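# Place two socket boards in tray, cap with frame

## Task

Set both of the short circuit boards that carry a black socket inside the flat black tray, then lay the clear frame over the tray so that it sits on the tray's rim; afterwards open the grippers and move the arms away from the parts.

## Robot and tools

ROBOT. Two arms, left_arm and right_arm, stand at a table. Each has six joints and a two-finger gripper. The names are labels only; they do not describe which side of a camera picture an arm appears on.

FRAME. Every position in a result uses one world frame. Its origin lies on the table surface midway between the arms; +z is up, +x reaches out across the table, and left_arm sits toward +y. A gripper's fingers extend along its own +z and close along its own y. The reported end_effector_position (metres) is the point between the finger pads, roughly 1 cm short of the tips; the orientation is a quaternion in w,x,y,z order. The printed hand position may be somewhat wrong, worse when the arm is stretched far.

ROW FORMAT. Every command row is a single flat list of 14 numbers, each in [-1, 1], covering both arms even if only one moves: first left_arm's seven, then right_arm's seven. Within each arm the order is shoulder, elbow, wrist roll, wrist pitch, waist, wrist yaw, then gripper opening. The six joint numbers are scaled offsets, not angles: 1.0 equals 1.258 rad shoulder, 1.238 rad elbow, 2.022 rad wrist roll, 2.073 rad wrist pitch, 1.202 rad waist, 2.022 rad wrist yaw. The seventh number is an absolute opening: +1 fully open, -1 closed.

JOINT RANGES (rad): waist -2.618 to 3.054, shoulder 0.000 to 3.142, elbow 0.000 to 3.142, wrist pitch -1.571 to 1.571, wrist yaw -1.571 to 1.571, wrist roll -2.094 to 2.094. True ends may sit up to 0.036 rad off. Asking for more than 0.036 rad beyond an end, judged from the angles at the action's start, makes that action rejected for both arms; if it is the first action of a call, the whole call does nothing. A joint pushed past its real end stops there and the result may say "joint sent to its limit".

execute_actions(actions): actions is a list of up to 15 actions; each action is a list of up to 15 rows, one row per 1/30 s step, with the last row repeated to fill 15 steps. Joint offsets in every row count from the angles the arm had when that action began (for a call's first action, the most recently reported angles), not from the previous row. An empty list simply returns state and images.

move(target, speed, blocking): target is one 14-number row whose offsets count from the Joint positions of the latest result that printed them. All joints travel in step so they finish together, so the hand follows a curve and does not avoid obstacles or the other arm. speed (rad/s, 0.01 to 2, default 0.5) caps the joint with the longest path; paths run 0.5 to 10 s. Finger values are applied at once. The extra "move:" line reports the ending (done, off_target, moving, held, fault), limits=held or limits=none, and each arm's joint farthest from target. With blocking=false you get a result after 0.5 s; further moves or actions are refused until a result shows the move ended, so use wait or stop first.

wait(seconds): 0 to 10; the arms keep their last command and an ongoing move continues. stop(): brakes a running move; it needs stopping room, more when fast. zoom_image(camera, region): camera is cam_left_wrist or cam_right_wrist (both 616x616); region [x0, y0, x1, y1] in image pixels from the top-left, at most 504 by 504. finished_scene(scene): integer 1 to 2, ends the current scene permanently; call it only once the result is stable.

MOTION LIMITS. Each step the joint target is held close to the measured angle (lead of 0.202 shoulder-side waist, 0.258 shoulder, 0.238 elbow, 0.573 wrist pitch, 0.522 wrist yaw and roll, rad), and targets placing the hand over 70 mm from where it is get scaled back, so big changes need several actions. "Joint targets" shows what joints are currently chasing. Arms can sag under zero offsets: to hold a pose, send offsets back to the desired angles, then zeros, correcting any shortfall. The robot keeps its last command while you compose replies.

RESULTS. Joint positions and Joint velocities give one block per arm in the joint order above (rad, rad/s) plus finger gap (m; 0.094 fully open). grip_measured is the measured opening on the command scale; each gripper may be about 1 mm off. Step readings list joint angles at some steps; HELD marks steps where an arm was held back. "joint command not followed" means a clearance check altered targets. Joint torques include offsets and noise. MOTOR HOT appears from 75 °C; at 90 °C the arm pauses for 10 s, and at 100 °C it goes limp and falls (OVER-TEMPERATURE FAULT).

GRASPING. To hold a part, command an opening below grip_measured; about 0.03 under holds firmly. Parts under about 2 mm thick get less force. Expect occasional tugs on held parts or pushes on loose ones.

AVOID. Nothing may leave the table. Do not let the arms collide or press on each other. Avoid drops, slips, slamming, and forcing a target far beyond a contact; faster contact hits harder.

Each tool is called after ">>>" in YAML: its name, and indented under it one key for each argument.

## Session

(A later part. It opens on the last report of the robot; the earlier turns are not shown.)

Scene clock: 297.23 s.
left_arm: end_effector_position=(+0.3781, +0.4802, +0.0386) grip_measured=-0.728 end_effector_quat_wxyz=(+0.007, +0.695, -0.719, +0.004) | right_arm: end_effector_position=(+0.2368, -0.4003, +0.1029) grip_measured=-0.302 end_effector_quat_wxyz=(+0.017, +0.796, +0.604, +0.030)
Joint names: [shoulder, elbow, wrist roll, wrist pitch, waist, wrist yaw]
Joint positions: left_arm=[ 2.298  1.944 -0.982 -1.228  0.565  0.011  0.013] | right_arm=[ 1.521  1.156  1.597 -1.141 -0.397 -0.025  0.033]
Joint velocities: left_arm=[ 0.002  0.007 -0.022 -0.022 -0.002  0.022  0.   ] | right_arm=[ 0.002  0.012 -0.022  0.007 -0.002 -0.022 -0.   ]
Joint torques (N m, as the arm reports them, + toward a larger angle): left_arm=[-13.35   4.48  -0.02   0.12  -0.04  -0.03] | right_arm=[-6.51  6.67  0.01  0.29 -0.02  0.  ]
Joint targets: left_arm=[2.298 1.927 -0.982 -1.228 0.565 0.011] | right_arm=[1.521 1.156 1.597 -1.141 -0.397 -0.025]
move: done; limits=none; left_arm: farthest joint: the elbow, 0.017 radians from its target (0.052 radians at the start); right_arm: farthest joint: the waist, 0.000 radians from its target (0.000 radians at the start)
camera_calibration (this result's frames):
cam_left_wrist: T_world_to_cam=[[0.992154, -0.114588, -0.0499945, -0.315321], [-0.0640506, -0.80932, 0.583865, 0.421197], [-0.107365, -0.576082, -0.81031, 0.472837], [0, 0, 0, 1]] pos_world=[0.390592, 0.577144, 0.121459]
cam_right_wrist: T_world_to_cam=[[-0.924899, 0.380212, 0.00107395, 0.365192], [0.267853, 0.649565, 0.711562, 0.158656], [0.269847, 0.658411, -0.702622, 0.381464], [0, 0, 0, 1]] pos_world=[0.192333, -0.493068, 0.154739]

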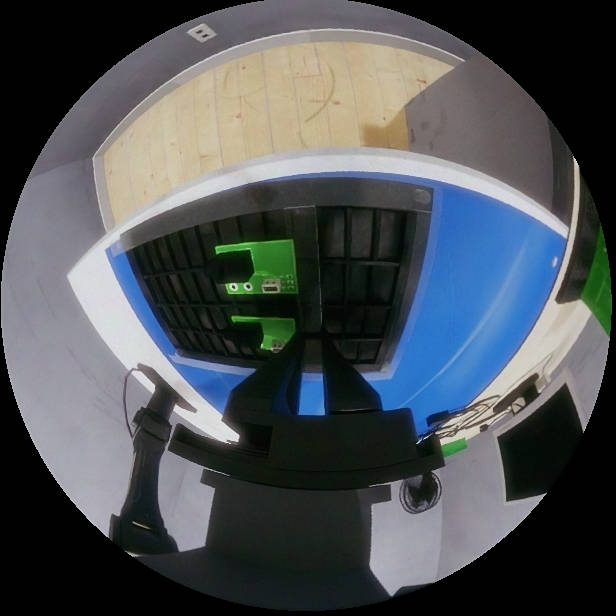

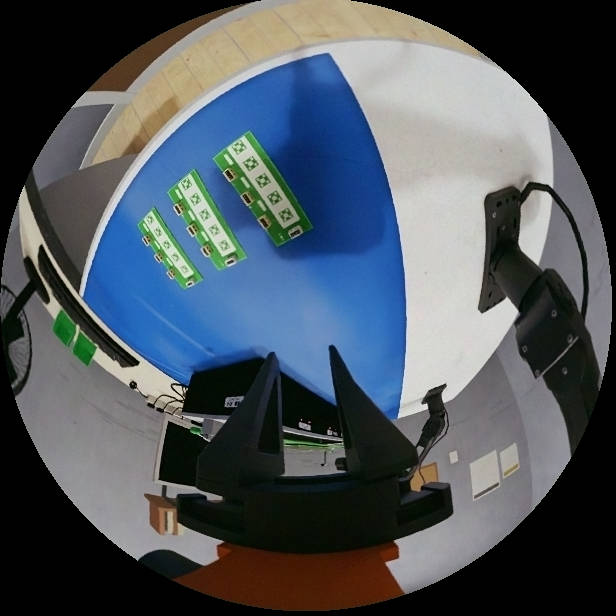

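>>> execute_actions:
  actions:
    - [[0,0,0,0,0,0,-0.5,0,0,0,0,0,0,-0.3]]

>>> move:
  target: [-0.1,0.02,0,-0.04,0,0,-0.5,0,0,0,0,0,0,-0.3]
  speed: 0.35

>>> move:
  target: [-0.42,-0.2,0,-0.1,0,0,-0.5,0,0,0,0,0,0,-0.3]
  speed: 0.8

>>> zoom_image:
  camera: "cam_left_wrist"
  region: [250,120,460,280]

Scene clock: 302.63 s.
left_arm: end_effector_position=(+0.3781, +0.4802, +0.0386) grip_measured=-0.502 end_effector_quat_wxyz=(+0.007, +0.695, -0.719, +0.004) | right_arm: end_effector_position=(+0.2368, -0.4003, +0.1029) grip_measured=-0.302 end_effector_quat_wxyz=(+0.017, +0.796, +0.604, +0.030)
Joint names: [shoulder, elbow, wrist roll, wrist pitch, waist, wrist yaw]
Joint positions: left_arm=[ 2.298  1.944 -0.982 -1.228  0.565  0.011  0.023] | right_arm=[ 1.521  1.156  1.597 -1.141 -0.397 -0.025  0.033]
Joint velocities: left_arm=[-0.007 -0.012 -0.037 -0.037  0.002 -0.095  0.   ] | right_arm=[-0.012 -0.012  0.051  0.037 -0.012 -0.022 -0.   ]
Joint torques (N m, as the arm reports them, + toward a larger angle): left_arm=[-13.54   5.66  -0.01   0.11  -0.06  -0.03] | right_arm=[-6.45  6.67  0.01  0.27  0.    0.03]
Joint targets: left_arm=[2.298 1.944 -0.982 -1.228 0.565 0.011] | right_arm=[1.521 1.156 1.597 -1.141 -0.397 -0.025]
Step readings (joint positions):
0: left_arm=[2.298 1.944 -0.982 -1.228 0.565 0.011] | right_arm=[1.521 1.156 1.597 -1.141 -0.397 -0.025]
1: left_arm=[2.298 1.944 -0.982 -1.228 0.565 0.011] | right_arm=[1.521 1.156 1.597 -1.141 -0.397 -0.025]
2: left_arm=[2.298 1.944 -0.982 -1.228 0.565 0.011] | right_arm=[1.521 1.156 1.597 -1.141 -0.397 -0.025]
4: left_arm=[2.298 1.944 -0.982 -1.228 0.565 0.011] | right_arm=[1.521 1.156 1.597 -1.141 -0.397 -0.025]
8: left_arm=[2.298 1.944 -0.982 -1.228 0.565 0.011] | right_arm=[1.521 1.156 1.597 -1.141 -0.397 -0.025]
15: Joint positions above
camera_calibration (this result's frames):
cam_left_wrist: T_world_to_cam=[[0.992154, -0.114588, -0.0499945, -0.315321], [-0.0640506, -0.80932, 0.583865, 0.421197], [-0.107365, -0.576082, -0.81031, 0.472837], [0, 0, 0, 1]] pos_world=[0.390592, 0.577144, 0.121459]
cam_right_wrist: T_world_to_cam=[[-0.924899, 0.380212, 0.00107395, 0.365192], [0.267853, 0.649565, 0.711562, 0.158656], [0.269847, 0.658411, -0.702622, 0.381464], [0, 0, 0, 1]] pos_world=[0.192333, -0.493068, 0.154739]

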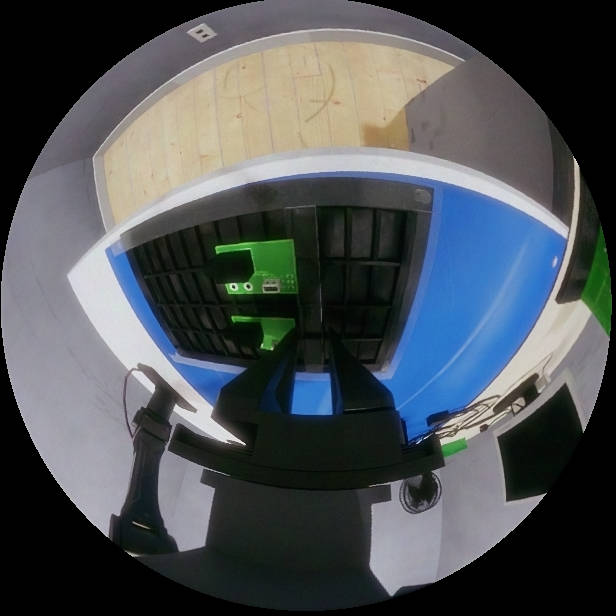

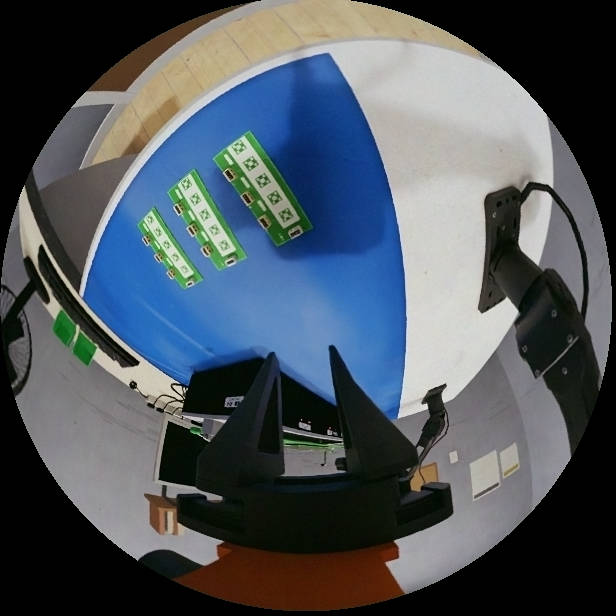

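Scene clock: 303.67 s.
left_arm: end_effector_position=(+0.3699, +0.4751, +0.0864) grip_measured=-0.502 end_effector_quat_wxyz=(-0.017, +0.695, -0.719, +0.010) | right_arm: end_effector_position=(+0.2368, -0.4003, +0.1029) grip_measured=-0.302 end_effector_quat_wxyz=(+0.017, +0.796, +0.604, +0.030)
Joint names: [shoulder, elbow, wrist roll, wrist pitch, waist, wrist yaw]
Joint positions: left_arm=[ 2.184  1.944 -0.982 -1.293  0.565  0.011  0.023] | right_arm=[ 1.521  1.156  1.597 -1.141 -0.397 -0.025  0.033]
Joint velocities: left_arm=[ 0.002 -0.017 -0.051  0.007 -0.007 -0.022  0.   ] | right_arm=[ 0.012  0.002  0.037  0.007  0.002  0.051 -0.   ]
Joint torques (N m, as the arm reports them, + toward a larger angle): left_arm=[-13.88   7.2   -0.02   0.    -0.01  -0.04] | right_arm=[-6.51  6.63  0.01  0.29  0.03  0.  ]
Joint targets: left_arm=[2.172 1.969 -0.982 -1.311 0.565 0.011] | right_arm=[1.521 1.156 1.597 -1.141 -0.397 -0.025]
move: off_target (left_arm); limits=none; left_arm: farthest joint: the elbow, 0.025 radians from its target (0.025 radians at the start); right_arm: farthest joint: the waist, 0.000 radians from its target (0.000 radians at the start)
camera_calibration (this result's frames):
cam_left_wrist: T_world_to_cam=[[0.993443, -0.11379, -0.0111093, -0.309557], [-0.0881552, -0.824247, 0.559325, 0.406805], [-0.0728023, -0.554678, -0.828874, 0.486327], [0, 0, 0, 1]] pos_world=[0.378795, 0.569839, 0.172129]
cam_right_wrist: T_world_to_cam=[[-0.924899, 0.380212, 0.00107395, 0.365192], [0.267853, 0.649565, 0.711562, 0.158656], [0.269847, 0.658411, -0.702622, 0.381464], [0, 0, 0, 1]] pos_world=[0.192333, -0.493068, 0.154739]

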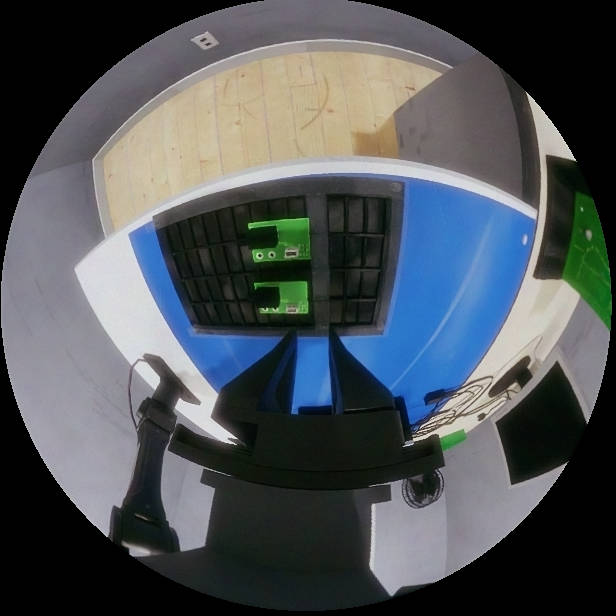

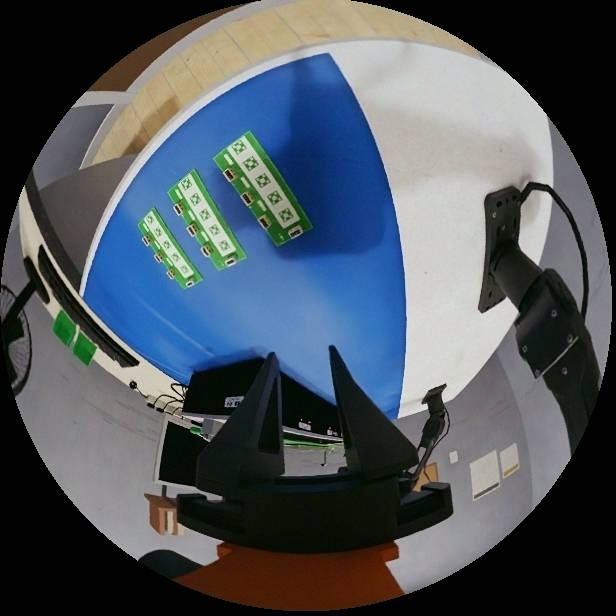

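Scene clock: 304.97 s.
left_arm: end_effector_position=(+0.2735, +0.4154, +0.2057) grip_measured=-0.502 end_effector_quat_wxyz=(-0.063, +0.693, -0.718, +0.019) | right_arm: end_effector_position=(+0.2368, -0.4003, +0.1029) grip_measured=-0.302 end_effector_quat_wxyz=(+0.017, +0.796, +0.604, +0.030)
Joint names: [shoulder, elbow, wrist roll, wrist pitch, waist, wrist yaw]
Joint positions: left_arm=[ 1.667  1.711 -0.982 -1.482  0.565  0.011  0.023] | right_arm=[ 1.521  1.156  1.597 -1.141 -0.397 -0.025  0.033]
Joint velocities: left_arm=[-0.012  0.002 -0.037  0.081  0.007  0.037  0.   ] | right_arm=[ 0.002  0.002 -0.037 -0.022 -0.012 -0.007 -0.   ]
Joint torques (N m, as the arm reports them, + toward a larger angle): left_arm=[-8.8   4.77  0.    0.21 -0.05 -0.03] | right_arm=[-6.47  6.64  0.01  0.29  0.    0.  ]
Joint targets: left_arm=[1.655 1.696 -0.982 -1.500 0.565 0.011] | right_arm=[1.521 1.156 1.597 -1.141 -0.397 -0.025]
move: done; limits=none; left_arm: farthest joint: the wrist pitch, 0.018 radians from its target (0.207 radians at the start); right_arm: farthest joint: the waist, 0.000 radians from its target (0.000 radians at the start)
camera_calibration (this result's frames):
cam_left_wrist: T_world_to_cam=[[0.991392, -0.115059, 0.0624704, -0.233298], [-0.130811, -0.850662, 0.509178, 0.315293], [-0.00544454, -0.512967, -0.858391, 0.515451], [0, 0, 0, 1]] pos_world=[0.27534, 0.505774, 0.296493]
cam_right_wrist: T_world_to_cam=[[-0.924899, 0.380212, 0.00107395, 0.365192], [0.267853, 0.649565, 0.711562, 0.158656], [0.269847, 0.658411, -0.702622, 0.381464], [0, 0, 0, 1]] pos_world=[0.192333, -0.493068, 0.154739]

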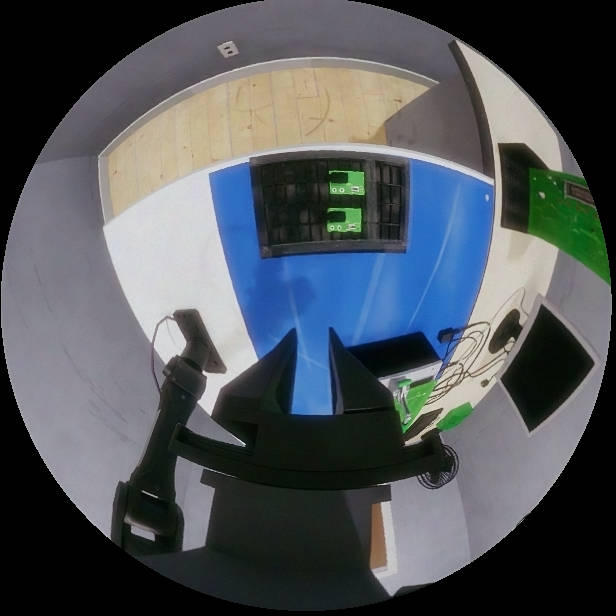

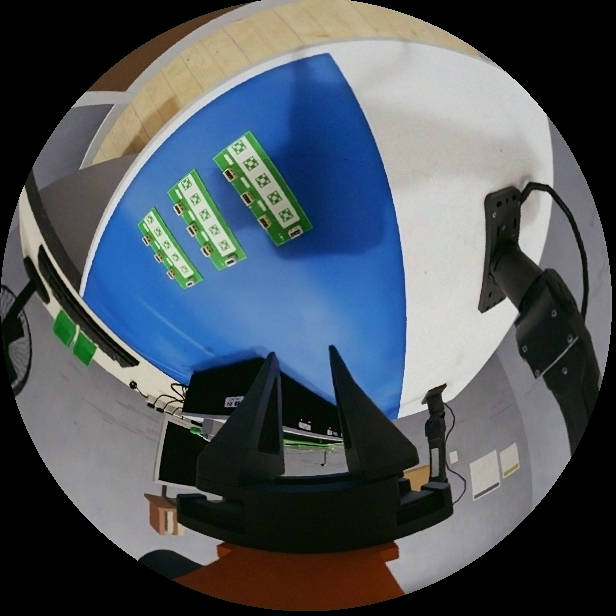

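Region (250, 120, 460, 280) of cam_left_wrist's 616x616 image, scaled by 2.400, with more detail than that image has; it fills the top 384 rows of this view, and the rest is white.

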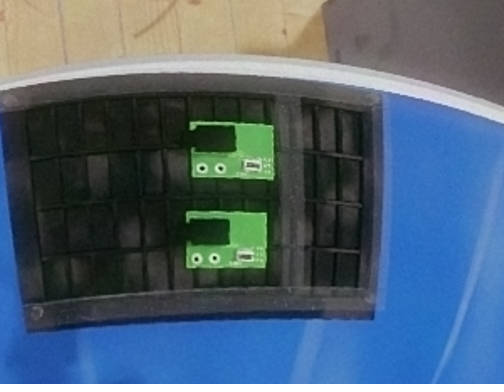

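Pegs are on the rim. Retreating and finishing.

>>> move:
  target: [-0.25,-0.35,0,0.05,-0.3,0,-0.5,0,0,0,0,0,0,-0.3]
  speed: 0.9

>>> finished_scene:
  scene: 2

Scene clock: 308.67 s.
left_arm: end_effector_position=(+0.2372, +0.2947, +0.1695) grip_measured=-0.502 end_effector_quat_wxyz=(+0.041, -0.557, +0.829, -0.025) | right_arm: end_effector_position=(+0.2368, -0.4003, +0.1029) grip_measured=-0.302 end_effector_quat_wxyz=(+0.017, +0.796, +0.604, +0.030)
Joint names: [shoulder, elbow, wrist roll, wrist pitch, waist, wrist yaw]
Joint positions: left_arm=[ 1.375  1.291 -0.982 -1.393  0.214  0.015  0.023] | right_arm=[ 1.521  1.156  1.597 -1.141 -0.397 -0.025  0.033]
Joint velocities: left_arm=[-0.002  0.002  0.007  0.022 -0.012 -0.007  0.001] | right_arm=[ 0.007 -0.002 -0.037 -0.066 -0.007  0.007 -0.   ]
Joint torques (N m, as the arm reports them, + toward a larger angle): left_arm=[-6.84  4.9  -0.01  0.49 -0.69 -0.06] | right_arm=[-6.58  6.75  0.01  0.29 -0.02  0.02]
Joint targets: left_arm=[1.352 1.277 -0.982 -1.379 0.205 0.012] | right_arm=[1.521 1.156 1.597 -1.141 -0.397 -0.025]
move: off_target (left_arm); limits=none; left_arm: farthest joint: the shoulder, 0.022 radians from its target (0.314 radians at the start); right_arm: farthest joint: the waist, 0.000 radians from its target (0.000 radians at the start)
camera_calibration (this result's frames):
cam_left_wrist: T_world_to_cam=[[0.892657, -0.449375, 0.0350075, -0.0823503], [-0.397253, -0.747662, 0.532157, 0.255267], [-0.212965, -0.48894, -0.845922, 0.462276], [0, 0, 0, 1]] pos_world=[0.273364, 0.379873, 0.25809]
cam_right_wrist: T_world_to_cam=[[-0.924899, 0.380212, 0.00107395, 0.365192], [0.267853, 0.649565, 0.711562, 0.158656], [0.269847, 0.658411, -0.702622, 0.381464], [0, 0, 0, 1]] pos_world=[0.192333, -0.493068, 0.154739]

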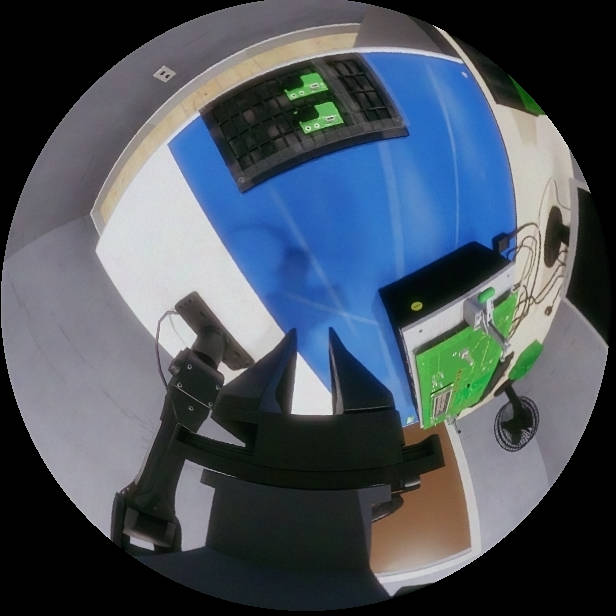

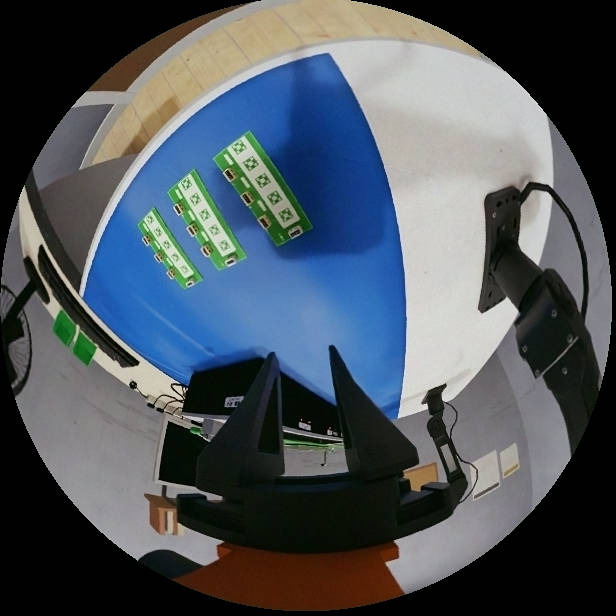

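The scene is finished: the task was done.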